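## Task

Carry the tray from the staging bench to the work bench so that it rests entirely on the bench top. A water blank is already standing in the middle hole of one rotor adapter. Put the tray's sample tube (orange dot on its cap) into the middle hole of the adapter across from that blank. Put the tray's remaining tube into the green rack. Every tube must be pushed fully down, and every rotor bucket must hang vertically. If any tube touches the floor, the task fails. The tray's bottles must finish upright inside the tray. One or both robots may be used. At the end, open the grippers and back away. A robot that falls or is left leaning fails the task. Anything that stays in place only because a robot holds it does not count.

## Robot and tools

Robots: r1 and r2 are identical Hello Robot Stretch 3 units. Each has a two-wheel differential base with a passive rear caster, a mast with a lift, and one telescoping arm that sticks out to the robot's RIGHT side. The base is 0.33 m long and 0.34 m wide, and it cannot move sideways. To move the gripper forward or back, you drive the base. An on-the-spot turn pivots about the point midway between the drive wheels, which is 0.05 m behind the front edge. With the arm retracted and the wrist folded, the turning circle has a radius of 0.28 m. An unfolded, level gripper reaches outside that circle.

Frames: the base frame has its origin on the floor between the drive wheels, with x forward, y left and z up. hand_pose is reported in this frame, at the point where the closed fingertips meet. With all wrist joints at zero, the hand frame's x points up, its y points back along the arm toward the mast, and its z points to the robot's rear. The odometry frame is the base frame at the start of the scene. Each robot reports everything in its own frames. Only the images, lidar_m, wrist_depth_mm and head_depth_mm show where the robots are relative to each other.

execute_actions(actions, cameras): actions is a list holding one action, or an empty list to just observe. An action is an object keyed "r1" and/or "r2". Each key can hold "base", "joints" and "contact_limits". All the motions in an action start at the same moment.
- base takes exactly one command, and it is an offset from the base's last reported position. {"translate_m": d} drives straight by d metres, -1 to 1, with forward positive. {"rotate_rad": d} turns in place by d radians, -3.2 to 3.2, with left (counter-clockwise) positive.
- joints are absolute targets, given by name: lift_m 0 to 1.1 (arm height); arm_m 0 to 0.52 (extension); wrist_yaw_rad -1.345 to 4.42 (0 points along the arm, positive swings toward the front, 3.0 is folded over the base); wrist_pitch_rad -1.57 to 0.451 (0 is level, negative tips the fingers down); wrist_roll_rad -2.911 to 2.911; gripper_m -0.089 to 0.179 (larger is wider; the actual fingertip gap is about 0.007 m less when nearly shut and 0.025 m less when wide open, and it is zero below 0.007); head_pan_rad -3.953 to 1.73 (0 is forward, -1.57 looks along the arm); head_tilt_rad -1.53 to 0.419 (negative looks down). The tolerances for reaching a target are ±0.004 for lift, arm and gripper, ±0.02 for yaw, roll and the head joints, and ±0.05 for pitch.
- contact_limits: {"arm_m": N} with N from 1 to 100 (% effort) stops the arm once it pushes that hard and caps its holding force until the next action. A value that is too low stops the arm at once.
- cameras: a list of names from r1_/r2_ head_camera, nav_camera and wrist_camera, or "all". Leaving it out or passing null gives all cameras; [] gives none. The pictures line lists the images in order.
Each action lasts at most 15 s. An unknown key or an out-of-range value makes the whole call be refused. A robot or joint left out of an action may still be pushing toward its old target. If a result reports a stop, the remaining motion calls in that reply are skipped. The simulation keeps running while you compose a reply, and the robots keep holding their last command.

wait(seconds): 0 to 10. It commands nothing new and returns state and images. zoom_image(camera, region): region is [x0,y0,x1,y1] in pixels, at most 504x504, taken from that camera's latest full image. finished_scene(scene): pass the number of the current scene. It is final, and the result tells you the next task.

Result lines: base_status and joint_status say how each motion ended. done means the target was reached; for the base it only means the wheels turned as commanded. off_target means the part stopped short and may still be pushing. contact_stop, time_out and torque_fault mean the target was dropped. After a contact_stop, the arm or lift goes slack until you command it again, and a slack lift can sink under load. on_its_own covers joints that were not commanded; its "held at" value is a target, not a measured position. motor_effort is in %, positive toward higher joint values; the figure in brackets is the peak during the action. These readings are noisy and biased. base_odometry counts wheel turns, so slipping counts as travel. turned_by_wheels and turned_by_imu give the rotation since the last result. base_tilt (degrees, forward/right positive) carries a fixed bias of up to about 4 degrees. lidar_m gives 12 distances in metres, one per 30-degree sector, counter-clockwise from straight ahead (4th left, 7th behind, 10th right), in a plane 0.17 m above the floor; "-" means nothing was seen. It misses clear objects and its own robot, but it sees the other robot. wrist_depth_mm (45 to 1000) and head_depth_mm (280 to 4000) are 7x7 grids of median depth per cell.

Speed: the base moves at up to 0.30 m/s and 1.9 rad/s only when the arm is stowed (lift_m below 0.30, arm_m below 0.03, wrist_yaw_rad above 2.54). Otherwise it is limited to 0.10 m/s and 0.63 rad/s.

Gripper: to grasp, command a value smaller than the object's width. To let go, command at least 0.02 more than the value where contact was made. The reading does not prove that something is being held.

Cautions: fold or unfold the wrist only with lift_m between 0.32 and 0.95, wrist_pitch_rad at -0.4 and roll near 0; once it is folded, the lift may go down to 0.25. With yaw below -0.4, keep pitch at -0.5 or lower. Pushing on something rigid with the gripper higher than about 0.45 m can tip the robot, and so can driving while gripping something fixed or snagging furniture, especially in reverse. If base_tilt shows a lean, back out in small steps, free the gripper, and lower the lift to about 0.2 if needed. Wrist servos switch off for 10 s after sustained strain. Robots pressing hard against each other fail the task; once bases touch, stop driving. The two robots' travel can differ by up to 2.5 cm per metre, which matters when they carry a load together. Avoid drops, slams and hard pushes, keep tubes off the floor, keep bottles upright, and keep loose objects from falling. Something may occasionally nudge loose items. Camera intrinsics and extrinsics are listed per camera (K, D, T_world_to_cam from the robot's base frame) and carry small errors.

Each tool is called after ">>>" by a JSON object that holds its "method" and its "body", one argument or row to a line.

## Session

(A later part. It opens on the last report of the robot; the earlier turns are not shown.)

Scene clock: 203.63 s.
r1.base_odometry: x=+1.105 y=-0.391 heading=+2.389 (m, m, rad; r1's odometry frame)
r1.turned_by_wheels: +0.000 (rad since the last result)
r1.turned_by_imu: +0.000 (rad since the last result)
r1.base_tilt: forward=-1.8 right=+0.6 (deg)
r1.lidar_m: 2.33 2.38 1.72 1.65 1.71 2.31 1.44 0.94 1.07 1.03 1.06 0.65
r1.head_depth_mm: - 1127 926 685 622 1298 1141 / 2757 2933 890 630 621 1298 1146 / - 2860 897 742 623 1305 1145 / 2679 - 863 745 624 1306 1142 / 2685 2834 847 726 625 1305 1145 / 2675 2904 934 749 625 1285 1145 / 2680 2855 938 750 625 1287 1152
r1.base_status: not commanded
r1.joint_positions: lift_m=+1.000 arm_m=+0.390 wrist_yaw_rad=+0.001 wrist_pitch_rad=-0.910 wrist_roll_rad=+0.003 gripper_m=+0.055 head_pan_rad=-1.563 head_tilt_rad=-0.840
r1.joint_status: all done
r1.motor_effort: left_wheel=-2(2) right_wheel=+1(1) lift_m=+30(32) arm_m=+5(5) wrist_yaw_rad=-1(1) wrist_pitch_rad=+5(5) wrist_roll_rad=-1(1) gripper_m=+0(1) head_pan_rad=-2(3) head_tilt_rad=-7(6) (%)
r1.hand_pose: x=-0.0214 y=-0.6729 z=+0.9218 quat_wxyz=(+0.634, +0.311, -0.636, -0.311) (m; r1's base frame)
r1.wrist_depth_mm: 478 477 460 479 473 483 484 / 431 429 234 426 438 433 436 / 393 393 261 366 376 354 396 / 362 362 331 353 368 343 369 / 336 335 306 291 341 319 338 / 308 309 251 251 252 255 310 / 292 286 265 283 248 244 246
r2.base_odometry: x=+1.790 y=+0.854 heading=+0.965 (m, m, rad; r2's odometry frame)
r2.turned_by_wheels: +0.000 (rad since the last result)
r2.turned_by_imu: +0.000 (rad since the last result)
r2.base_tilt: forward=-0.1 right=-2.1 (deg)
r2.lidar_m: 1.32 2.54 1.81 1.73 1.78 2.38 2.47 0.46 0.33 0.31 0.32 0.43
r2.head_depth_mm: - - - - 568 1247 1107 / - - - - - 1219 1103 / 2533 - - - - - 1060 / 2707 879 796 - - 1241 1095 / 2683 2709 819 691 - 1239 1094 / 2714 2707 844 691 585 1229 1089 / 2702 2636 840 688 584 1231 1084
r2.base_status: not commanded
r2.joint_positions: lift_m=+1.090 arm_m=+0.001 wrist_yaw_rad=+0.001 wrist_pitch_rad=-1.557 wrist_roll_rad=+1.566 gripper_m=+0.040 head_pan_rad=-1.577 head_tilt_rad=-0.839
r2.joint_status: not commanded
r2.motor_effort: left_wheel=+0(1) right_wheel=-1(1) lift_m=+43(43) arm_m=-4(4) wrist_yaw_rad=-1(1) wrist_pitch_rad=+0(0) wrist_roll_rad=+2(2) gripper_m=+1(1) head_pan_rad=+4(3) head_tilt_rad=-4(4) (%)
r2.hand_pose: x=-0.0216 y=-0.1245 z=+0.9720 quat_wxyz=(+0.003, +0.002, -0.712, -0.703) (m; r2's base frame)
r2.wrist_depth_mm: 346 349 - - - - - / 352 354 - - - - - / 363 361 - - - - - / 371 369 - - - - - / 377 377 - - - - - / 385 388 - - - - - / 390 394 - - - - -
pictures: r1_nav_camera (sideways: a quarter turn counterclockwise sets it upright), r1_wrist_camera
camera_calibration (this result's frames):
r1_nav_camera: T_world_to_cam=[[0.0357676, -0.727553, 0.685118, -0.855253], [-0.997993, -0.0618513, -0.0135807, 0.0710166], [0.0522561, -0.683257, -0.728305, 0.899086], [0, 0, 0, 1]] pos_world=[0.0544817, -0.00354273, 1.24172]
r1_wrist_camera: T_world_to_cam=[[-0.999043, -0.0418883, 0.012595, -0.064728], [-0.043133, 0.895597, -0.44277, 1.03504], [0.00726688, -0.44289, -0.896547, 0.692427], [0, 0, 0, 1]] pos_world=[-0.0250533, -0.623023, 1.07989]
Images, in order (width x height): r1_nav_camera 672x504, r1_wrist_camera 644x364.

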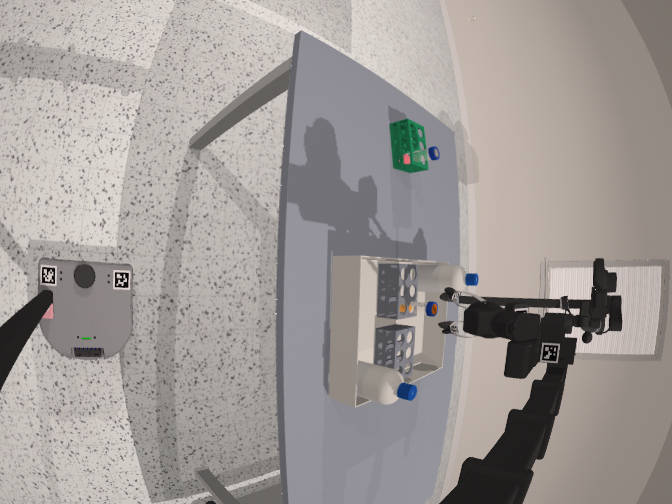

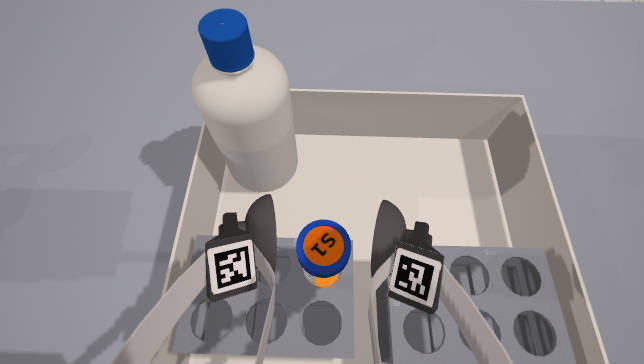

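>>> {"method": "execute_actions", "body": {
  "actions": [
    {"r1":{"joints":{"lift_m":0.963}}}
  ],
  "cameras": []
}}

>>> {"method": "execute_actions", "body": {
  "actions": [
    {"r1":{"joints":{"gripper_m":0.0}}}
  ],
  "cameras": []
}}

>>> {"method": "execute_actions", "body": {
  "actions": [
    {"r1":{"joints":{"lift_m":1.095}}}
  ],
  "cameras": []
}}

>>> {"method": "execute_actions", "body": {
  "actions": [
    {"r1":{"base":{"translate_m":-0.5}}}
  ],
  "cameras": []
}}

>>> {"method": "execute_actions", "body": {
  "actions": [
    {"r1":{"base":{"translate_m":-0.5},"joints":{"arm_m":0.04}}}
  ],
  "cameras": ["r1_head_camera","r1_nav_camera"]
}}

Scene clock: 210.47 s.
r1.base_odometry: x=+1.105 y=-0.391 heading=+2.389 (m, m, rad; r1's odometry frame)
r1.turned_by_wheels: +0.000 (rad since the last result)
r1.turned_by_imu: +0.000 (rad since the last result)
r1.base_tilt: forward=-1.7 right=+0.6 (deg)
r1.lidar_m: 2.33 2.38 1.72 1.65 1.71 2.33 1.44 0.94 1.07 1.03 1.06 0.65
r1.head_depth_mm: 2662 - 891 652 620 1304 1140 / 2569 2826 892 629 622 1301 1142 / - - 894 741 623 1297 1148 / 2650 - 830 742 623 1307 1144 / 2705 2860 844 728 624 1316 1149 / 2634 2861 935 748 624 1282 1152 / 2653 2871 934 749 623 1282 1148
r1.base_status: not commanded
r1.joint_positions: lift_m=+0.963 arm_m=+0.390 wrist_yaw_rad=+0.001 wrist_pitch_rad=-0.910 wrist_roll_rad=+0.003 gripper_m=+0.055 head_pan_rad=-1.563 head_tilt_rad=-0.840
r1.joint_status: all done
r1.motor_effort: left_wheel=-2(2) right_wheel=+1(0) lift_m=+30(30) arm_m=+4(4) wrist_yaw_rad=-1(1) wrist_pitch_rad=+5(5) wrist_roll_rad=-1(1) gripper_m=-1(0) head_pan_rad=-2(2) head_tilt_rad=-7(8) (%)
r1.hand_pose: x=-0.0214 y=-0.6729 z=+0.8848 quat_wxyz=(+0.634, +0.311, -0.636, -0.311) (m; r1's base frame)
r1.wrist_depth_mm: 418 419 200 424 425 428 422 / 378 386 207 317 314 304 385 / 349 345 261 342 341 335 346 / 318 320 306 321 319 313 311 / 294 291 262 169 300 255 238 / 275 268 240 217 251 219 215 / 257 251 235 206 226 227 204
r2.base_odometry: x=+1.790 y=+0.854 heading=+0.965 (m, m, rad; r2's odometry frame)
r2.turned_by_wheels: +0.000 (rad since the last result)
r2.turned_by_imu: +0.000 (rad since the last result)
r2.base_tilt: forward=-0.1 right=-2.0 (deg)
r2.lidar_m: 1.33 2.54 1.81 1.73 1.78 2.38 2.47 0.46 0.33 0.31 0.32 0.43
r2.head_depth_mm: - - - - 568 1245 1099 / - - - - - 1218 1098 / 1360 - - - - - 1063 / 2725 882 798 - - 1241 1093 / 2702 2710 818 693 - 1235 1091 / 2694 2708 840 690 586 1231 1091 / 2692 2660 837 688 584 1226 1085
r2.base_status: not commanded
r2.joint_positions: lift_m=+1.090 arm_m=+0.001 wrist_yaw_rad=+0.001 wrist_pitch_rad=-1.557 wrist_roll_rad=+1.566 gripper_m=+0.040 head_pan_rad=-1.577 head_tilt_rad=-0.839
r2.joint_status: not commanded
r2.motor_effort: left_wheel=+1(0) right_wheel=-1(1) lift_m=+43(43) arm_m=-4(4) wrist_yaw_rad=-1(1) wrist_pitch_rad=+0(0) wrist_roll_rad=+2(2) gripper_m=+1(1) head_pan_rad=+3(4) head_tilt_rad=-5(4) (%)
r2.hand_pose: x=-0.0216 y=-0.1245 z=+0.9720 quat_wxyz=(+0.003, +0.002, -0.712, -0.703) (m; r2's base frame)
r2.wrist_depth_mm: 347 347 - - - - - / 353 352 - - - - - / 364 363 - - - - - / 368 373 - - - - - / 376 376 - - - - - / 385 387 - - - - - / 395 393 - - - - -
pictures: none
No camera images: the call's "cameras" was empty. Leave "cameras" out to get every camera's image.

Scene clock: 211.50 s.
r1.base_odometry: x=+1.105 y=-0.391 heading=+2.389 (m, m, rad; r1's odometry frame)
r1.turned_by_wheels: +0.000 (rad since the last result)
r1.turned_by_imu: +0.000 (rad since the last result)
r1.base_tilt: forward=-1.7 right=+0.6 (deg)
r1.lidar_m: 2.33 2.38 1.72 1.65 1.71 2.32 1.44 0.94 1.07 1.02 1.06 0.65
r1.head_depth_mm: 2644 - 895 649 620 1305 1139 / 2569 2779 893 631 621 1307 1141 / - - 898 743 623 1303 1146 / 2648 - 835 745 624 1308 1145 / 2687 2855 844 728 624 1308 1145 / 2664 2882 938 748 625 1286 1149 / 2651 2897 938 749 626 1280 1146
r1.base_status: not commanded
r1.joint_positions: lift_m=+0.963 arm_m=+0.390 wrist_yaw_rad=+0.001 wrist_pitch_rad=-0.909 wrist_roll_rad=+0.003 gripper_m=+0.001 head_pan_rad=-1.563 head_tilt_rad=-0.840
r1.joint_status: all done
r1.motor_effort: left_wheel=-2(2) right_wheel=+0(0) lift_m=+30(30) arm_m=+4(5) wrist_yaw_rad=-1(1) wrist_pitch_rad=+4(5) wrist_roll_rad=-1(1) gripper_m=-11(85) head_pan_rad=-2(3) head_tilt_rad=-6(7) (%)
r1.hand_pose: x=-0.0214 y=-0.6732 z=+0.8850 quat_wxyz=(+0.635, +0.310, -0.636, -0.311) (m; r1's base frame)
r1.wrist_depth_mm: 418 422 199 421 428 425 426 / 381 380 208 317 313 307 386 / 350 349 259 342 343 335 352 / 323 319 308 320 320 314 312 / 295 289 257 167 277 255 249 / 275 232 238 215 224 218 217 / 258 216 234 206 250 207 204
r2.base_odometry: x=+1.790 y=+0.854 heading=+0.965 (m, m, rad; r2's odometry frame)
r2.turned_by_wheels: +0.000 (rad since the last result)
r2.turned_by_imu: +0.000 (rad since the last result)
r2.base_tilt: forward=-0.1 right=-2.0 (deg)
r2.lidar_m: 1.33 2.54 1.81 1.73 1.78 2.38 2.47 0.46 0.33 0.31 0.32 0.43
r2.head_depth_mm: - - - - 568 1247 1103 / - - - - - 1221 1096 / 1361 - - - - - 1065 / 2701 882 794 - - 1241 1096 / 2728 2700 820 691 - 1234 1093 / 2699 2699 840 689 585 1233 1094 / 2695 2687 840 689 582 1228 1086
r2.base_status: not commanded
r2.joint_positions: lift_m=+1.090 arm_m=+0.001 wrist_yaw_rad=+0.001 wrist_pitch_rad=-1.557 wrist_roll_rad=+1.566 gripper_m=+0.040 head_pan_rad=-1.577 head_tilt_rad=-0.839
r2.joint_status: not commanded
r2.motor_effort: left_wheel=+1(0) right_wheel=-1(1) lift_m=+43(43) arm_m=-4(4) wrist_yaw_rad=-1(1) wrist_pitch_rad=+0(0) wrist_roll_rad=+2(2) gripper_m=+1(1) head_pan_rad=+3(4) head_tilt_rad=-5(4) (%)
r2.hand_pose: x=-0.0216 y=-0.1245 z=+0.9720 quat_wxyz=(+0.003, +0.002, -0.712, -0.703) (m; r2's base frame)
r2.wrist_depth_mm: 345 351 - - - - - / 349 355 - - - - - / 365 363 - - - - - / 370 367 - - - - - / 379 379 - - - - - / 386 387 - - - - - / 391 395 - - - - -
pictures: none
No camera images: the call's "cameras" was empty. Leave "cameras" out to get every camera's image.

Scene clock: 213.53 s.
r1.base_odometry: x=+1.105 y=-0.391 heading=+2.389 (m, m, rad; r1's odometry frame)
r1.turned_by_wheels: +0.000 (rad since the last result)
r1.turned_by_imu: +0.000 (rad since the last result)
r1.base_tilt: forward=-1.7 right=+0.6 (deg)
r1.lidar_m: 2.32 2.38 1.72 1.65 1.71 2.31 1.44 0.94 1.07 1.03 1.06 0.64
r1.head_depth_mm: 2712 2962 927 685 622 1300 1140 / 2720 2905 892 631 621 1299 1149 / 2690 2885 898 741 623 1304 1145 / - 1522 865 743 623 1302 1140 / 2686 2888 843 726 625 1303 1145 / 2653 2870 937 746 626 1282 1145 / 2673 2890 934 749 626 1279 1147
r1.base_status: not commanded
r1.joint_positions: lift_m=+1.095 arm_m=+0.390 wrist_yaw_rad=+0.001 wrist_pitch_rad=-0.909 wrist_roll_rad=+0.003 gripper_m=+0.001 head_pan_rad=-1.563 head_tilt_rad=-0.840
r1.joint_status: all done
r1.motor_effort: left_wheel=-2(2) right_wheel=+0(0) lift_m=+39(40) arm_m=+4(4) wrist_yaw_rad=-1(1) wrist_pitch_rad=+5(5) wrist_roll_rad=-1(2) gripper_m=-10(11) head_pan_rad=-2(3) head_tilt_rad=-7(7) (%)
r1.hand_pose: x=-0.0214 y=-0.6730 z=+1.0165 quat_wxyz=(+0.635, +0.311, -0.636, -0.311) (m; r1's base frame)
r1.wrist_depth_mm: - - - - - - - / 575 548 570 561 568 576 567 / 506 506 495 513 519 516 517 / 469 467 391 445 464 463 477 / 431 437 432 168 434 429 444 / 404 406 347 340 342 398 409 / 375 378 346 371 327 336 377
r2.base_odometry: x=+1.790 y=+0.854 heading=+0.965 (m, m, rad; r2's odometry frame)
r2.turned_by_wheels: +0.000 (rad since the last result)
r2.turned_by_imu: +0.000 (rad since the last result)
r2.base_tilt: forward=-0.1 right=-2.1 (deg)
r2.lidar_m: 1.33 2.55 1.81 1.73 1.78 2.39 2.46 0.46 0.33 0.31 0.32 0.43
r2.head_depth_mm: - - - - 567 1250 1098 / - - - - - 1223 1098 / 2578 - - - - - 1066 / 2706 883 794 - - 1236 1095 / 2707 2718 819 692 - 1232 1090 / 2722 2643 845 691 584 1230 1088 / 2713 2670 842 687 582 1229 1088
r2.base_status: not commanded
r2.joint_positions: lift_m=+1.090 arm_m=+0.001 wrist_yaw_rad=+0.001 wrist_pitch_rad=-1.557 wrist_roll_rad=+1.566 gripper_m=+0.040 head_pan_rad=-1.577 head_tilt_rad=-0.839
r2.joint_status: not commanded
r2.motor_effort: left_wheel=+0(1) right_wheel=-1(1) lift_m=+43(43) arm_m=-4(4) wrist_yaw_rad=-1(1) wrist_pitch_rad=+0(0) wrist_roll_rad=+2(2) gripper_m=+0(0) head_pan_rad=+4(3) head_tilt_rad=-3(4) (%)
r2.hand_pose: x=-0.0216 y=-0.1245 z=+0.9720 quat_wxyz=(+0.003, +0.002, -0.712, -0.703) (m; r2's base frame)
r2.wrist_depth_mm: 348 349 - - - - - / 354 354 - - - - - / 362 362 - - - - - / 370 373 - - - - - / 373 380 - - - - - / 384 384 - - - - - / 394 396 - - - - -
pictures: none
No camera images: the call's "cameras" was empty. Leave "cameras" out to get every camera's image.

Scene clock: 219.93 s.
r1.base_odometry: x=+1.470 y=-0.733 heading=+2.389 (m, m, rad; r1's odometry frame)
r1.turned_by_wheels: +0.000 (rad since the last result)
r1.turned_by_imu: -0.001 (rad since the last result)
r1.base_tilt: forward=-1.7 right=+0.8 (deg)
r1.lidar_m: 2.83 2.37 1.72 1.64 1.70 2.31 2.44 0.66 0.53 1.03 1.07 1.10
r1.head_depth_mm: 2727 2889 927 744 637 1306 1101 / 2730 2958 928 746 620 1305 1139 / 2713 2881 928 746 622 1300 1142 / - 2768 898 747 623 1300 1142 / 2679 2878 936 749 623 1304 1140 / 2696 2866 937 750 623 1312 1148 / 2588 2852 902 748 625 1312 1146
r1.base_status: done
r1.joint_positions: lift_m=+1.095 arm_m=+0.390 wrist_yaw_rad=+0.001 wrist_pitch_rad=-0.909 wrist_roll_rad=+0.003 gripper_m=+0.001 head_pan_rad=-1.563 head_tilt_rad=-0.840
r1.joint_status: not commanded
r1.motor_effort: left_wheel=-2(3) right_wheel=+0(3) lift_m=+39(39) arm_m=+4(4) wrist_yaw_rad=-1(1) wrist_pitch_rad=+5(5) wrist_roll_rad=-1(1) gripper_m=-10(11) head_pan_rad=-3(3) head_tilt_rad=-7(6) (%)
r1.hand_pose: x=-0.0214 y=-0.6730 z=+1.0165 quat_wxyz=(+0.635, +0.311, -0.636, -0.311) (m; r1's base frame)
r1.wrist_depth_mm: - - - - - - - / 558 569 570 566 566 574 - / 507 507 515 524 512 518 - / 447 469 472 467 471 475 488 / 409 438 432 168 437 439 452 / 385 405 403 398 410 409 408 / 374 375 380 377 376 384 381
r2.base_odometry: x=+1.790 y=+0.854 heading=+0.965 (m, m, rad; r2's odometry frame)
r2.turned_by_wheels: +0.000 (rad since the last result)
r2.turned_by_imu: +0.000 (rad since the last result)
r2.base_tilt: forward=+0.0 right=-2.0 (deg)
r2.lidar_m: 1.32 2.55 1.81 1.73 1.78 2.39 2.46 0.46 0.33 0.31 0.32 0.43
r2.head_depth_mm: - - - - 567 1251 1101 / - - - - - 1218 1098 / 2624 - - - - - 1071 / 2724 882 797 - - 1236 1094 / 2695 2744 821 692 - 1232 1096 / 2714 1518 842 690 583 1235 1094 / 2654 2659 839 690 583 1231 1087
r2.base_status: not commanded
r2.joint_positions: lift_m=+1.090 arm_m=+0.001 wrist_yaw_rad=+0.001 wrist_pitch_rad=-1.557 wrist_roll_rad=+1.566 gripper_m=+0.040 head_pan_rad=-1.577 head_tilt_rad=-0.839
r2.joint_status: not commanded
r2.motor_effort: left_wheel=+1(1) right_wheel=-1(1) lift_m=+43(43) arm_m=-4(4) wrist_yaw_rad=-1(1) wrist_pitch_rad=+0(0) wrist_roll_rad=+2(2) gripper_m=+0(1) head_pan_rad=+3(3) head_tilt_rad=-3(4) (%)
r2.hand_pose: x=-0.0216 y=-0.1245 z=+0.9720 quat_wxyz=(+0.003, +0.002, -0.712, -0.703) (m; r2's base frame)
r2.wrist_depth_mm: 346 353 - - - - - / 356 354 - - - - - / 360 359 - - - - - / 367 367 - - - - - / 381 377 - - - - - / 385 384 - - - - - / 390 393 - - - - -
pictures: none
No camera images: the call's "cameras" was empty. Leave "cameras" out to get every camera's image.

Scene clock: 226.17 s.
r1.base_odometry: x=+1.835 y=-1.075 heading=+2.389 (m, m, rad; r1's odometry frame)
r1.turned_by_wheels: +0.000 (rad since the last result)
r1.turned_by_imu: -0.002 (rad since the last result)
r1.base_tilt: forward=-1.7 right=+0.6 (deg)
r1.lidar_m: 1.57 2.36 1.71 1.64 1.70 2.03 1.94 0.52 0.38 0.36 0.40 1.46
r1.head_depth_mm: - - 850 681 638 764 1061 / - - - 682 704 762 1048 / - - - - 872 779 1031 / 2661 - - 1718 1453 1281 1127 / 2664 2902 1006 1353 1457 1262 1109 / 2678 2898 932 748 625 1261 1149 / 2643 2870 935 749 624 1308 1152
r1.base_status: done
r1.joint_positions: lift_m=+1.095 arm_m=+0.040 wrist_yaw_rad=+0.001 wrist_pitch_rad=-0.910 wrist_roll_rad=+0.002 gripper_m=+0.001 head_pan_rad=-1.563 head_tilt_rad=-0.840
r1.joint_status: all done
r1.motor_effort: left_wheel=-2(4) right_wheel=+1(3) lift_m=+39(38) arm_m=-4(5) wrist_yaw_rad=-1(1) wrist_pitch_rad=+5(5) wrist_roll_rad=-1(1) gripper_m=-10(11) head_pan_rad=-2(3) head_tilt_rad=-6(6) (%)
r1.hand_pose: x=-0.0214 y=-0.3236 z=+1.0164 quat_wxyz=(+0.635, +0.311, -0.635, -0.311) (m; r1's base frame)
r1.wrist_depth_mm: 624 628 622 - 626 641 650 / 560 561 573 - 596 561 568 / 512 507 511 - 512 528 523 / 468 469 479 - 512 427 420 / 431 432 438 167 460 432 430 / - - - 800 617 611 602 / - - - - - - -
r2.base_odometry: x=+1.790 y=+0.854 heading=+0.965 (m, m, rad; r2's odometry frame)
r2.turned_by_wheels: +0.000 (rad since the last result)
r2.turned_by_imu: +0.000 (rad since the last result)
r2.base_tilt: forward=+0.0 right=-1.9 (deg)
r2.lidar_m: 1.32 2.54 1.81 1.73 1.78 2.38 2.47 0.46 0.33 0.31 0.32 0.43
r2.head_depth_mm: - - - - 567 1251 1102 / - - - - - 1224 1100 / 2633 - - - - - 1065 / 2704 882 796 - - 1234 1094 / 2694 2708 820 693 - 1232 1093 / 2721 2685 846 691 585 1233 1084 / 2707 2685 838 687 583 1226 1088
r2.base_status: not commanded
r2.joint_positions: lift_m=+1.090 arm_m=+0.001 wrist_yaw_rad=+0.001 wrist_pitch_rad=-1.557 wrist_roll_rad=+1.566 gripper_m=+0.040 head_pan_rad=-1.577 head_tilt_rad=-0.839
r2.joint_status: not commanded
r2.motor_effort: left_wheel=+1(1) right_wheel=-1(1) lift_m=+43(43) arm_m=-4(5) wrist_yaw_rad=-2(1) wrist_pitch_rad=+0(0) wrist_roll_rad=+2(1) gripper_m=+1(0) head_pan_rad=+3(3) head_tilt_rad=-4(4) (%)
r2.hand_pose: x=-0.0216 y=-0.1245 z=+0.9720 quat_wxyz=(+0.003, +0.002, -0.712, -0.703) (m; r2's base frame)
r2.wrist_depth_mm: 345 349 - - - - - / 352 357 - - - - - / 358 363 - - - - - / 370 374 - - - - - / 379 384 - - - - - / 384 385 - - - - - / 396 395 - - - - -
pictures: r1_head_camera (sideways: a quarter turn clockwise sets it upright), r1_nav_camera (sideways: a quarter turn counterclockwise sets it upright)
camera_calibration (this result's frames):
r1_head_camera: T_world_to_cam=[[0.0389296, 0.707625, -0.705514, 0.939115], [0.998722, -0.0503233, 0.00463466, -0.0134181], [-0.0322242, -0.704793, -0.70868, 0.881867], [0, 0, 0, 1]] pos_world=[0.00525903, -0.0436833, 1.28758]
r1_nav_camera: T_world_to_cam=[[0.0357661, -0.727555, 0.685117, -0.855251], [-0.997993, -0.0618493, -0.0135808, 0.0710168], [0.0522547, -0.683256, -0.728307, 0.899087], [0, 0, 0, 1]] pos_world=[0.0544817, -0.00354272, 1.24172]
Images, in order (width x height): r1_head_camera 896x504, r1_nav_camera 672x504.

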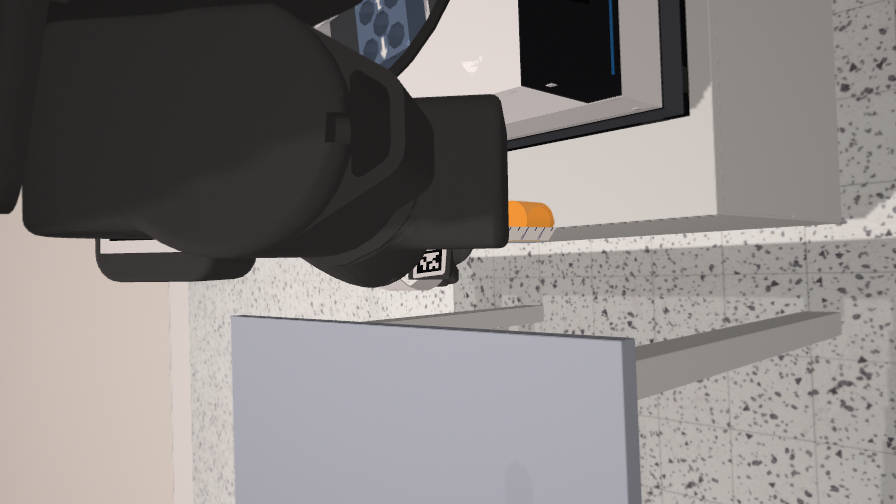

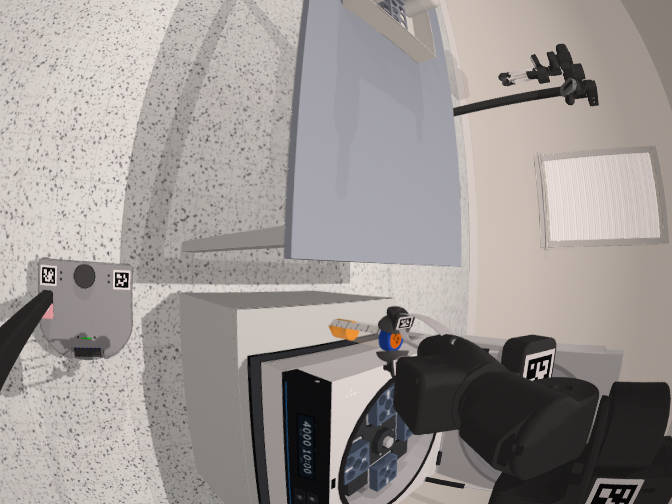

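>>> {"method": "execute_actions", "body": {
  "actions": [
    {"r1":{"base":{"translate_m":-0.35},"joints":{"arm_m":0.3}}}
  ],
  "cameras": ["r1_head_camera","r1_wrist_camera"]
}}

Scene clock: 232.70 s.
r1.base_odometry: x=+2.090 y=-1.314 heading=+2.389 (m, m, rad; r1's odometry frame)
r1.turned_by_wheels: +0.000 (rad since the last result)
r1.turned_by_imu: -0.001 (rad since the last result)
r1.base_tilt: forward=-1.7 right=+0.6 (deg)
r1.lidar_m: 1.92 2.35 1.70 1.63 1.69 1.66 1.59 0.53 0.38 0.37 0.38 0.60
r1.head_depth_mm: 835 950 877 678 643 762 1085 / 836 949 925 770 642 763 1068 / 827 946 943 731 640 757 1051 / - 943 912 769 636 751 1042 / 818 936 925 774 632 746 1019 / 815 926 886 685 632 741 1007 / 2674 2897 2284 1379 839 768 1109
r1.base_status: done
r1.joint_positions: lift_m=+1.095 arm_m=+0.300 wrist_yaw_rad=+0.001 wrist_pitch_rad=-0.910 wrist_roll_rad=+0.002 gripper_m=+0.001 head_pan_rad=-1.563 head_tilt_rad=-0.840
r1.joint_status: all done
r1.motor_effort: left_wheel=-1(5) right_wheel=+1(2) lift_m=+39(38) arm_m=+4(6) wrist_yaw_rad=-1(1) wrist_pitch_rad=+5(5) wrist_roll_rad=-1(0) gripper_m=-9(10) head_pan_rad=-3(3) head_tilt_rad=-6(6) (%)
r1.hand_pose: x=-0.0214 y=-0.5829 z=+1.0164 quat_wxyz=(+0.635, +0.311, -0.635, -0.311) (m; r1's base frame)
r1.wrist_depth_mm: 624 - 521 519 519 506 - / 565 - 503 519 530 504 - / 599 - 479 525 539 467 - / - - 484 489 496 454 - / - 395 447 167 443 446 - / - 366 447 414 426 422 370 / - 343 398 410 394 361 338
r2.base_odometry: x=+1.790 y=+0.854 heading=+0.965 (m, m, rad; r2's odometry frame)
r2.turned_by_wheels: +0.000 (rad since the last result)
r2.turned_by_imu: +0.000 (rad since the last result)
r2.base_tilt: forward=-0.1 right=-1.9 (deg)
r2.lidar_m: 1.32 2.54 1.81 1.73 1.78 2.39 2.46 0.46 0.33 0.31 0.32 0.43
r2.head_depth_mm: - - - - 567 1247 1106 / - - - - - 1214 1098 / 2656 - - - - - 1063 / 2688 882 795 - - 1230 1093 / 2700 2715 817 690 - 1237 1098 / 2691 2688 841 691 585 1232 1086 / 2711 2682 840 689 585 1231 1088
r2.base_status: not commanded
r2.joint_positions: lift_m=+1.090 arm_m=+0.001 wrist_yaw_rad=+0.001 wrist_pitch_rad=-1.557 wrist_roll_rad=+1.566 gripper_m=+0.040 head_pan_rad=-1.577 head_tilt_rad=-0.839
r2.joint_status: not commanded
r2.motor_effort: left_wheel=+1(1) right_wheel=-1(1) lift_m=+43(44) arm_m=-4(4) wrist_yaw_rad=-1(1) wrist_pitch_rad=+0(0) wrist_roll_rad=+2(2) gripper_m=+1(1) head_pan_rad=+3(3) head_tilt_rad=-4(4) (%)
r2.hand_pose: x=-0.0216 y=-0.1245 z=+0.9720 quat_wxyz=(+0.003, +0.002, -0.712, -0.703) (m; r2's base frame)
r2.wrist_depth_mm: 346 350 - - - - - / 355 357 - - - - - / 361 364 - - - - - / 365 372 - - - - - / 375 380 - - - - - / 381 384 - - - - - / 388 394 - - - - -
pictures: r1_head_camera (sideways: a quarter turn clockwise sets it upright), r1_wrist_camera
camera_calibration (this result's frames):
r1_head_camera: T_world_to_cam=[[0.038931, 0.707626, -0.705514, 0.939115], [0.998722, -0.0503253, 0.00463464, -0.0134181], [-0.0322256, -0.704793, -0.708681, 0.881867], [0, 0, 0, 1]] pos_world=[0.00525894, -0.0436833, 1.28758]
r1_wrist_camera: T_world_to_cam=[[-0.998994, -0.0428043, 0.013343, -0.0634497], [-0.0442856, 0.895553, -0.442746, 0.996271], [0.00700206, -0.442892, -0.896548, 0.81714], [0, 0, 0, 1]] pos_world=[-0.0249871, -0.533025, 1.17455]
Images, in order (width x height): r1_head_camera 896x504, r1_wrist_camera 644x364.

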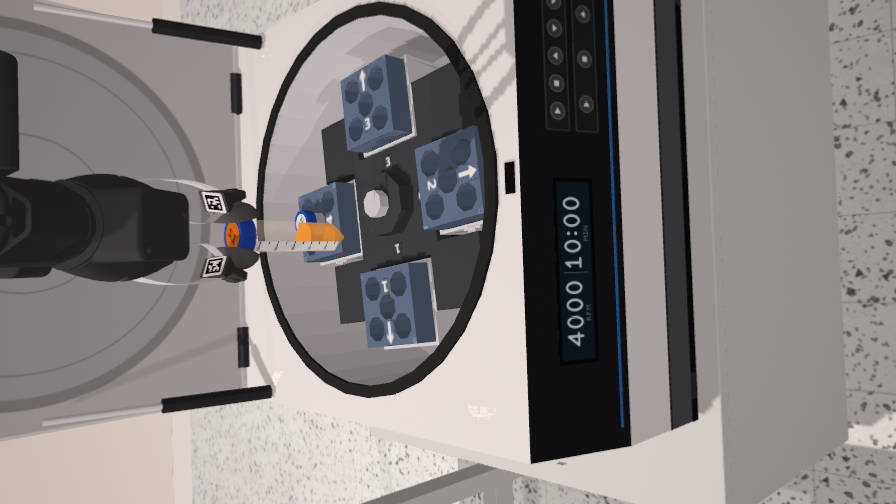

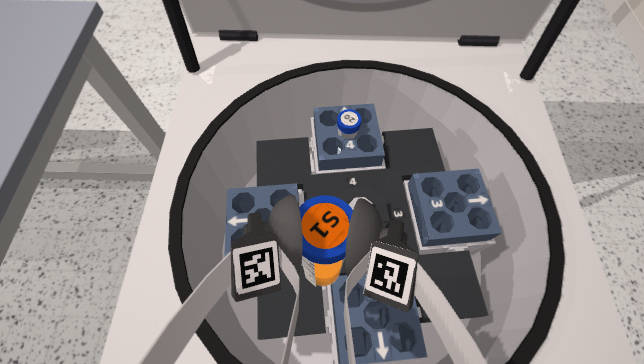

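>>> {"method": "execute_actions", "body": {
  "actions": [
    {"r1":{"base":{"translate_m":-0.068},"joints":{"lift_m":0.985}}}
  ],
  "cameras": ["r1_head_camera","r1_wrist_camera"]
}}

>>> {"method": "zoom_image", "body": {
  "camera": "r1_head_camera",
  "region": [320,160,520,320]
}}

Scene clock: 239.50 s.
r1.base_odometry: x=+2.140 y=-1.360 heading=+2.389 (m, m, rad; r1's odometry frame)
r1.turned_by_wheels: +0.000 (rad since the last result)
r1.turned_by_imu: -0.001 (rad since the last result)
r1.base_tilt: forward=-1.6 right=+0.5 (deg)
r1.lidar_m: 1.99 2.36 1.71 1.63 1.68 1.59 1.53 0.53 0.38 0.37 0.38 0.51
r1.head_depth_mm: - - 2205 680 646 763 1085 / - 925 900 679 642 764 1086 / - - 926 770 640 763 1055 / 802 927 887 732 636 755 1040 / 818 935 942 771 633 750 1026 / 814 932 911 700 630 742 1007 / 818 2668 2124 685 630 739 999
r1.base_status: done
r1.joint_positions: lift_m=+0.985 arm_m=+0.300 wrist_yaw_rad=+0.001 wrist_pitch_rad=-0.910 wrist_roll_rad=+0.002 gripper_m=+0.001 head_pan_rad=-1.563 head_tilt_rad=-0.840
r1.joint_status: all done
r1.motor_effort: left_wheel=-1(3) right_wheel=+0(2) lift_m=+30(31) arm_m=+4(4) wrist_yaw_rad=-1(1) wrist_pitch_rad=+5(5) wrist_roll_rad=-1(0) gripper_m=-12(11) head_pan_rad=-2(3) head_tilt_rad=-5(7) (%)
r1.hand_pose: x=-0.0214 y=-0.5829 z=+0.9068 quat_wxyz=(+0.635, +0.311, -0.635, -0.311) (m; r1's base frame)
r1.wrist_depth_mm: 675 385 412 438 402 398 - / 700 375 446 410 434 357 - / 324 381 396 390 385 354 - / 297 350 356 339 349 338 306 / 278 341 333 166 342 351 275 / 256 341 314 285 316 309 254 / 232 279 393 275 395 239 240
r2.base_odometry: x=+1.790 y=+0.854 heading=+0.965 (m, m, rad; r2's odometry frame)
r2.turned_by_wheels: +0.000 (rad since the last result)
r2.turned_by_imu: +0.000 (rad since the last result)
r2.base_tilt: forward=-0.1 right=-1.9 (deg)
r2.lidar_m: 1.33 2.55 1.82 1.73 1.78 2.38 2.46 0.46 0.33 0.31 0.32 0.43
r2.head_depth_mm: - - - - 568 1248 1104 / - - - - - 1226 1097 / 2684 - - - - - 1062 / 2685 882 799 - - 1243 1093 / 2726 2699 822 692 - 1240 1095 / 2686 2690 843 690 584 1237 1092 / 2707 2698 838 687 583 1230 1093
r2.base_status: not commanded
r2.joint_positions: lift_m=+1.090 arm_m=+0.001 wrist_yaw_rad=+0.001 wrist_pitch_rad=-1.557 wrist_roll_rad=+1.566 gripper_m=+0.040 head_pan_rad=-1.577 head_tilt_rad=-0.839
r2.joint_status: not commanded
r2.motor_effort: left_wheel=+1(1) right_wheel=-1(1) lift_m=+43(43) arm_m=-4(4) wrist_yaw_rad=-1(0) wrist_pitch_rad=+0(0) wrist_roll_rad=+2(2) gripper_m=+1(1) head_pan_rad=+3(3) head_tilt_rad=-3(3) (%)
r2.hand_pose: x=-0.0216 y=-0.1245 z=+0.9720 quat_wxyz=(+0.003, +0.002, -0.712, -0.703) (m; r2's base frame)
r2.wrist_depth_mm: 348 352 - - - - - / 357 354 - - - - - / 365 363 - - - - - / 368 370 - - - - - / 374 377 - - - - - / 386 388 - - - - - / 391 396 - - - - -
pictures: r1_head_camera (sideways: a quarter turn clockwise sets it upright), r1_wrist_camera
camera_calibration (this result's frames):
r1_head_camera: T_world_to_cam=[[0.0389314, 0.707626, -0.705514, 0.939115], [0.998722, -0.0503258, 0.00463465, -0.0134181], [-0.032226, -0.704793, -0.70868, 0.881867], [0, 0, 0, 1]] pos_world=[0.00525892, -0.0436833, 1.28758]
r1_wrist_camera: T_world_to_cam=[[-0.998994, -0.042804, 0.0133421, -0.0619854], [-0.044285, 0.89556, -0.442732, 0.947708], [0.00700201, -0.442877, -0.896555, 0.718839], [0, 0, 0, 1]] pos_world=[-0.0249871, -0.533025, 1.06489]
Images, in order (width x height): r1_head_camera 896x504, r1_wrist_camera 644x364.

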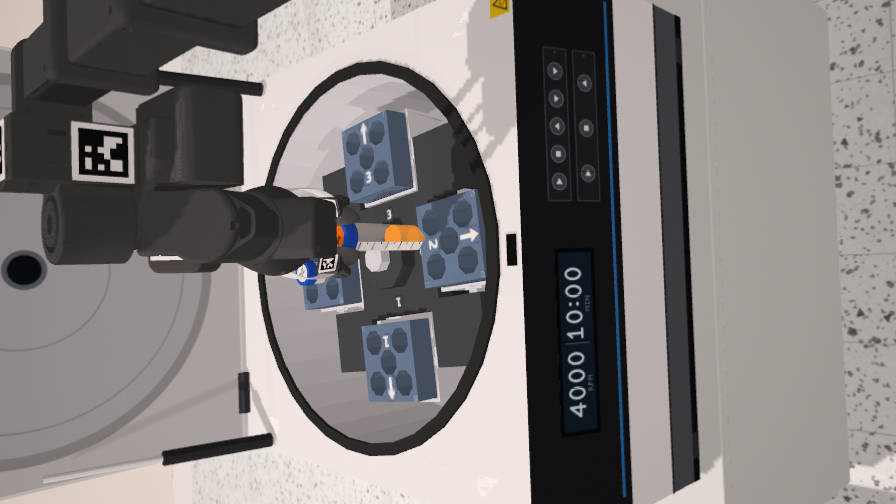

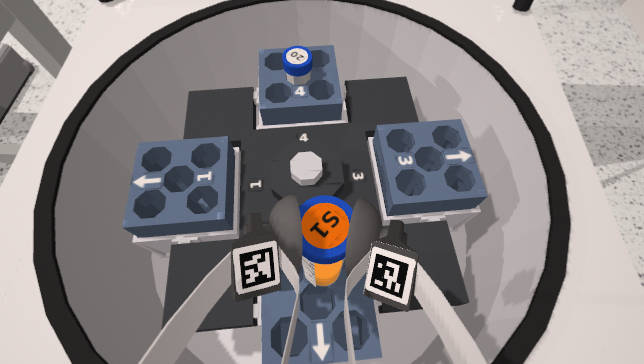

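Region (320, 160, 520, 320) of r1_head_camera's 896x504 image, scaled by 2.520, with more detail than that image has; it fills the top 403 rows of this view, and the rest is white.

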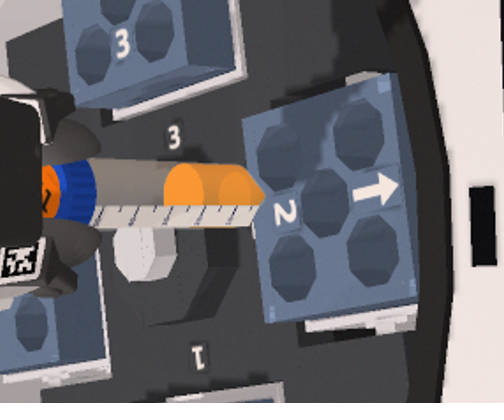

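>>> {"method": "execute_actions", "body": {
  "actions": [
    {"r1":{"joints":{"arm_m":0.28}}}
  ],
  "cameras": []
}}

>>> {"method": "execute_actions", "body": {
  "actions": [
    {"r1":{"joints":{"lift_m":0.96}}}
  ],
  "cameras": ["r1_head_camera"]
}}

>>> {"method": "zoom_image", "body": {
  "camera": "r1_head_camera",
  "region": [320,160,520,320]
}}

Scene clock: 243.83 s.
r1.base_odometry: x=+2.140 y=-1.360 heading=+2.389 (m, m, rad; r1's odometry frame)
r1.turned_by_wheels: +0.000 (rad since the last result)
r1.turned_by_imu: +0.000 (rad since the last result)
r1.base_tilt: forward=-1.7 right=+0.7 (deg)
r1.lidar_m: 1.98 2.35 1.70 1.63 1.68 1.59 1.53 0.53 0.38 0.37 0.38 0.51
r1.head_depth_mm: - 2888 2175 679 645 763 1088 / - - 898 680 643 762 1085 / - - 932 770 641 761 1053 / 808 927 883 736 636 754 1039 / 820 934 941 772 634 749 1024 / 816 929 910 700 630 743 1011 / 818 2624 2124 685 628 738 996
r1.base_status: not commanded
r1.joint_positions: lift_m=+0.985 arm_m=+0.280 wrist_yaw_rad=+0.001 wrist_pitch_rad=-0.910 wrist_roll_rad=+0.002 gripper_m=+0.001 head_pan_rad=-1.563 head_tilt_rad=-0.840
r1.joint_status: all done
r1.motor_effort: left_wheel=-2(1) right_wheel=+1(0) lift_m=+31(30) arm_m=-4(6) wrist_yaw_rad=-1(0) wrist_pitch_rad=+5(5) wrist_roll_rad=-1(1) gripper_m=-11(11) head_pan_rad=-2(3) head_tilt_rad=-7(7) (%)
r1.hand_pose: x=-0.0214 y=-0.5635 z=+0.9068 quat_wxyz=(+0.635, +0.311, -0.635, -0.311) (m; r1's base frame)
r1.wrist_depth_mm: 692 391 430 454 417 391 - / - 387 432 418 445 361 - / 330 378 394 399 383 358 - / 303 349 356 352 355 345 304 / 274 352 339 167 345 342 275 / 252 323 317 291 328 280 257 / 236 239 401 353 399 238 239
r2.base_odometry: x=+1.790 y=+0.854 heading=+0.965 (m, m, rad; r2's odometry frame)
r2.turned_by_wheels: +0.000 (rad since the last result)
r2.turned_by_imu: +0.000 (rad since the last result)
r2.base_tilt: forward=+0.0 right=-1.9 (deg)
r2.lidar_m: 1.33 2.55 1.81 1.73 1.78 2.38 2.47 0.46 0.33 0.31 0.32 0.43
r2.head_depth_mm: - - - - 567 1245 1105 / - - - - - 1230 1099 / 2640 - - - - - 1063 / 2687 883 796 - - 1233 1092 / 2689 2724 820 692 - 1237 1092 / 2695 2680 846 691 584 1231 1089 / 2700 2685 839 688 583 1229 1086
r2.base_status: not commanded
r2.joint_positions: lift_m=+1.090 arm_m=+0.001 wrist_yaw_rad=+0.001 wrist_pitch_rad=-1.557 wrist_roll_rad=+1.566 gripper_m=+0.040 head_pan_rad=-1.577 head_tilt_rad=-0.839
r2.joint_status: not commanded
r2.motor_effort: left_wheel=+0(1) right_wheel=-1(1) lift_m=+43(43) arm_m=-4(4) wrist_yaw_rad=-1(1) wrist_pitch_rad=+0(0) wrist_roll_rad=+2(2) gripper_m=+1(1) head_pan_rad=+3(3) head_tilt_rad=-5(3) (%)
r2.hand_pose: x=-0.0216 y=-0.1245 z=+0.9720 quat_wxyz=(+0.003, +0.002, -0.712, -0.703) (m; r2's base frame)
r2.wrist_depth_mm: 341 345 - - - - - / 353 358 - - - - - / 360 359 - - - - - / 371 374 - - - - - / 376 379 - - - - - / 387 394 - - - - - / 393 393 - - - - -
pictures: none
No camera images: the call's "cameras" was empty. Leave "cameras" out to get every camera's image.

Scene clock: 244.83 s.
r1.base_odometry: x=+2.140 y=-1.360 heading=+2.389 (m, m, rad; r1's odometry frame)
r1.turned_by_wheels: +0.000 (rad since the last result)
r1.turned_by_imu: +0.000 (rad since the last result)
r1.base_tilt: forward=-1.8 right=+0.7 (deg)
r1.lidar_m: 1.99 2.35 1.70 1.63 1.68 1.59 1.53 0.53 0.38 0.37 0.38 0.51
r1.head_depth_mm: 2697 - 849 678 646 763 1088 / 802 - 879 679 644 765 1089 / 811 - 928 767 639 761 1055 / 821 930 920 733 638 754 1036 / 816 937 944 770 635 752 1021 / 819 927 908 697 633 743 1014 / 819 2648 2130 687 630 740 995
r1.base_status: not commanded
r1.joint_positions: lift_m=+0.960 arm_m=+0.280 wrist_yaw_rad=+0.001 wrist_pitch_rad=-0.910 wrist_roll_rad=+0.002 gripper_m=+0.001 head_pan_rad=-1.563 head_tilt_rad=-0.840
r1.joint_status: all done
r1.motor_effort: left_wheel=-1(2) right_wheel=+0(0) lift_m=+30(29) arm_m=-4(4) wrist_yaw_rad=-1(1) wrist_pitch_rad=+5(5) wrist_roll_rad=+0(1) gripper_m=-10(10) head_pan_rad=-3(3) head_tilt_rad=-6(6) (%)
r1.hand_pose: x=-0.0214 y=-0.5635 z=+0.8818 quat_wxyz=(+0.635, +0.311, -0.635, -0.311) (m; r1's base frame)
r1.wrist_depth_mm: 610 364 426 432 418 357 - / 321 383 402 388 409 350 - / 295 349 352 353 347 342 300 / 285 320 333 329 329 340 269 / 262 341 313 167 315 326 248 / 226 300 294 266 382 280 230 / 213 239 375 329 376 216 215
r2.base_odometry: x=+1.790 y=+0.854 heading=+0.965 (m, m, rad; r2's odometry frame)
r2.turned_by_wheels: +0.000 (rad since the last result)
r2.turned_by_imu: +0.000 (rad since the last result)
r2.base_tilt: forward=+0.1 right=-2.1 (deg)
r2.lidar_m: 1.33 2.55 1.81 1.73 1.78 2.39 2.46 0.46 0.33 0.31 0.32 0.43
r2.head_depth_mm: - - - - 566 1247 1104 / - - - - - 1219 1098 / 2667 - - - - - 1068 / 2698 881 798 - - 1244 1093 / 2702 2725 820 692 - 1232 1094 / 2698 2728 843 689 585 1231 1090 / 2705 2659 841 689 583 1231 1091
r2.base_status: not commanded
r2.joint_positions: lift_m=+1.090 arm_m=+0.001 wrist_yaw_rad=+0.001 wrist_pitch_rad=-1.557 wrist_roll_rad=+1.566 gripper_m=+0.040 head_pan_rad=-1.577 head_tilt_rad=-0.839
r2.joint_status: not commanded
r2.motor_effort: left_wheel=+1(0) right_wheel=-1(1) lift_m=+43(43) arm_m=-4(4) wrist_yaw_rad=-1(1) wrist_pitch_rad=+0(0) wrist_roll_rad=+2(2) gripper_m=+1(1) head_pan_rad=+3(3) head_tilt_rad=-4(3) (%)
r2.hand_pose: x=-0.0216 y=-0.1245 z=+0.9720 quat_wxyz=(+0.003, +0.002, -0.712, -0.703) (m; r2's base frame)
r2.wrist_depth_mm: 347 347 - - - - - / 353 356 - - - - - / 362 364 - - - - - / 367 370 - - - - - / 380 382 - - - - - / 385 383 - - - - - / 391 394 - - - - -
pictures: r1_head_camera (sideways: a quarter turn clockwise sets it upright)
camera_calibration (this result's frames):
r1_head_camera: T_world_to_cam=[[0.0389313, 0.707626, -0.705514, 0.939115], [0.998722, -0.0503257, 0.00463464, -0.0134181], [-0.0322259, -0.704793, -0.708681, 0.881867], [0, 0, 0, 1]] pos_world=[0.00525892, -0.0436833, 1.28758]
Images, in order (width x height): r1_head_camera 896x504.

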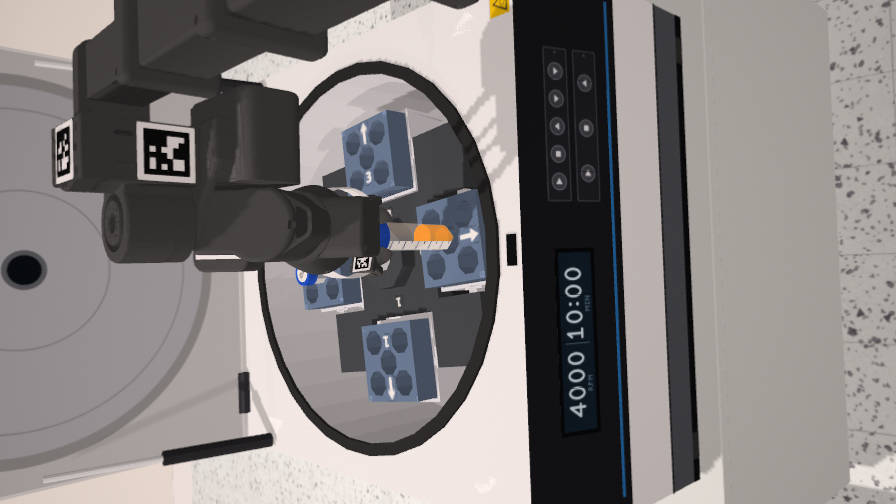

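Region (320, 160, 520, 320) of r1_head_camera's 896x504 image, scaled by 2.520, with more detail than that image has; it fills the top 403 rows of this view, and the rest is white.

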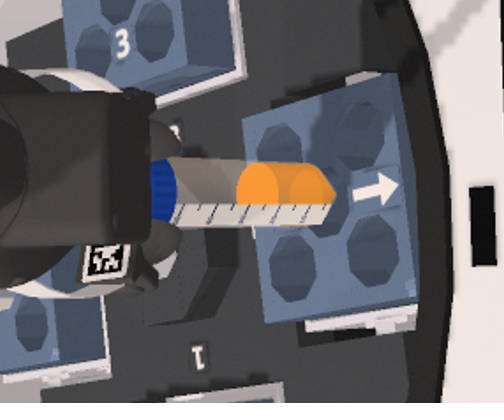

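>>> {"method": "execute_actions", "body": {
  "actions": [
    {"r1":{"base":{"translate_m":0.002},"joints":{"lift_m":0.935}}}
  ],
  "cameras": ["r1_head_camera"]
}}

>>> {"method": "zoom_image", "body": {
  "camera": "r1_head_camera",
  "region": [320,160,520,320]
}}

Scene clock: 250.70 s.
r1.base_odometry: x=+2.139 y=-1.359 heading=+2.389 (m, m, rad; r1's odometry frame)
r1.turned_by_wheels: +0.000 (rad since the last result)
r1.turned_by_imu: -0.001 (rad since the last result)
r1.base_tilt: forward=-1.6 right=+0.8 (deg)
r1.lidar_m: 1.98 2.34 1.70 1.63 1.69 1.59 1.53 0.53 0.38 0.37 0.38 0.51
r1.head_depth_mm: 2733 - - 681 647 764 1083 / 829 - 869 680 642 764 1089 / 826 - 872 765 641 760 1055 / 820 920 892 734 636 754 1038 / 819 936 949 770 633 750 1030 / 817 934 908 700 632 743 1009 / 814 2755 2133 685 627 736 995
r1.base_status: done
r1.joint_positions: lift_m=+0.935 arm_m=+0.280 wrist_yaw_rad=+0.001 wrist_pitch_rad=-0.910 wrist_roll_rad=+0.002 gripper_m=+0.001 head_pan_rad=-1.563 head_tilt_rad=-0.840
r1.joint_status: all done
r1.motor_effort: left_wheel=-1(2) right_wheel=+0(2) lift_m=+30(32) arm_m=-4(4) wrist_yaw_rad=-1(1) wrist_pitch_rad=+5(5) wrist_roll_rad=-1(1) gripper_m=-11(10) head_pan_rad=-2(2) head_tilt_rad=-7(7) (%)
r1.hand_pose: x=-0.0214 y=-0.5635 z=+0.8568 quat_wxyz=(+0.635, +0.311, -0.635, -0.311) (m; r1's base frame)
r1.wrist_depth_mm: 315 350 405 372 400 327 - / 290 362 362 362 373 335 290 / 292 311 324 306 314 314 263 / 284 294 304 311 302 321 243 / 260 322 285 168 286 299 223 / 220 278 268 238 275 277 205 / 188 238 348 257 351 203 193
r2.base_odometry: x=+1.790 y=+0.854 heading=+0.965 (m, m, rad; r2's odometry frame)
r2.turned_by_wheels: +0.000 (rad since the last result)
r2.turned_by_imu: +0.000 (rad since the last result)
r2.base_tilt: forward=-0.2 right=-1.9 (deg)
r2.lidar_m: 1.32 2.54 1.82 1.73 1.78 2.38 2.47 0.46 0.33 0.31 0.32 0.43
r2.head_depth_mm: - - - - 566 1238 1102 / - - - - - 1215 1099 / 2644 - - - - - 1066 / 2700 884 795 - - 1233 1100 / 2697 2681 818 692 - 1234 1089 / 2693 2679 843 691 583 1234 1096 / 2745 2696 841 689 582 1227 1088
r2.base_status: not commanded
r2.joint_positions: lift_m=+1.090 arm_m=+0.001 wrist_yaw_rad=+0.001 wrist_pitch_rad=-1.557 wrist_roll_rad=+1.566 gripper_m=+0.040 head_pan_rad=-1.577 head_tilt_rad=-0.839
r2.joint_status: not commanded
r2.motor_effort: left_wheel=+1(1) right_wheel=-1(1) lift_m=+43(43) arm_m=-4(4) wrist_yaw_rad=-2(1) wrist_pitch_rad=+0(0) wrist_roll_rad=+2(2) gripper_m=+1(1) head_pan_rad=+3(3) head_tilt_rad=-4(4) (%)
r2.hand_pose: x=-0.0216 y=-0.1245 z=+0.9720 quat_wxyz=(+0.003, +0.002, -0.712, -0.703) (m; r2's base frame)
r2.wrist_depth_mm: 349 349 - - - - - / 355 356 - - - - - / 363 361 - - - - - / 369 370 - - - - - / 378 376 - - - - - / 379 385 - - - - - / 395 394 - - - - -
pictures: r1_head_camera (sideways: a quarter turn clockwise sets it upright)
camera_calibration (this result's frames):
r1_head_camera: T_world_to_cam=[[0.0389314, 0.707626, -0.705514, 0.939115], [0.998722, -0.0503258, 0.00463464, -0.0134181], [-0.032226, -0.704793, -0.708681, 0.881867], [0, 0, 0, 1]] pos_world=[0.00525892, -0.0436833, 1.28758]
Images, in order (width x height): r1_head_camera 896x504.

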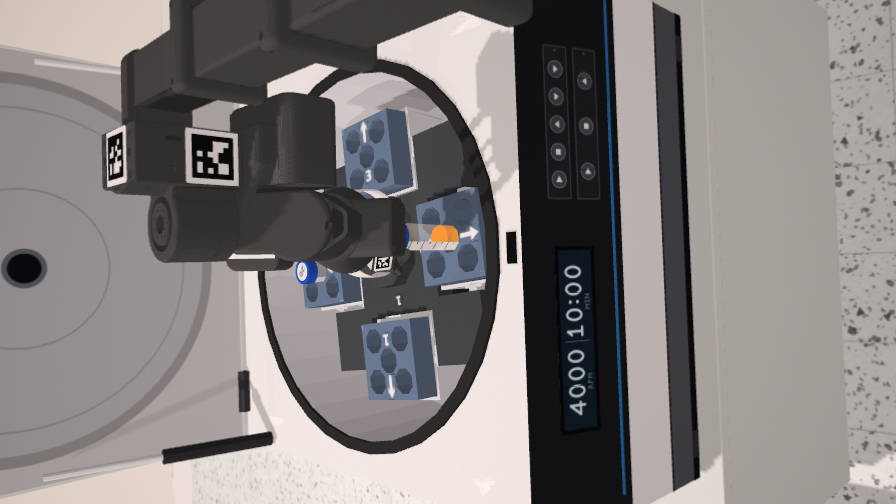

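Region (320, 160, 520, 320) of r1_head_camera's 896x504 image, scaled by 2.520, with more detail than that image has; it fills the top 403 rows of this view, and the rest is white.

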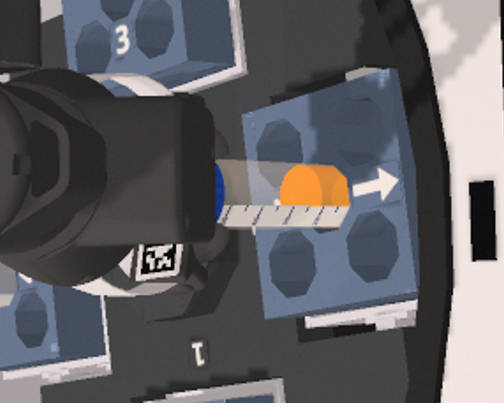

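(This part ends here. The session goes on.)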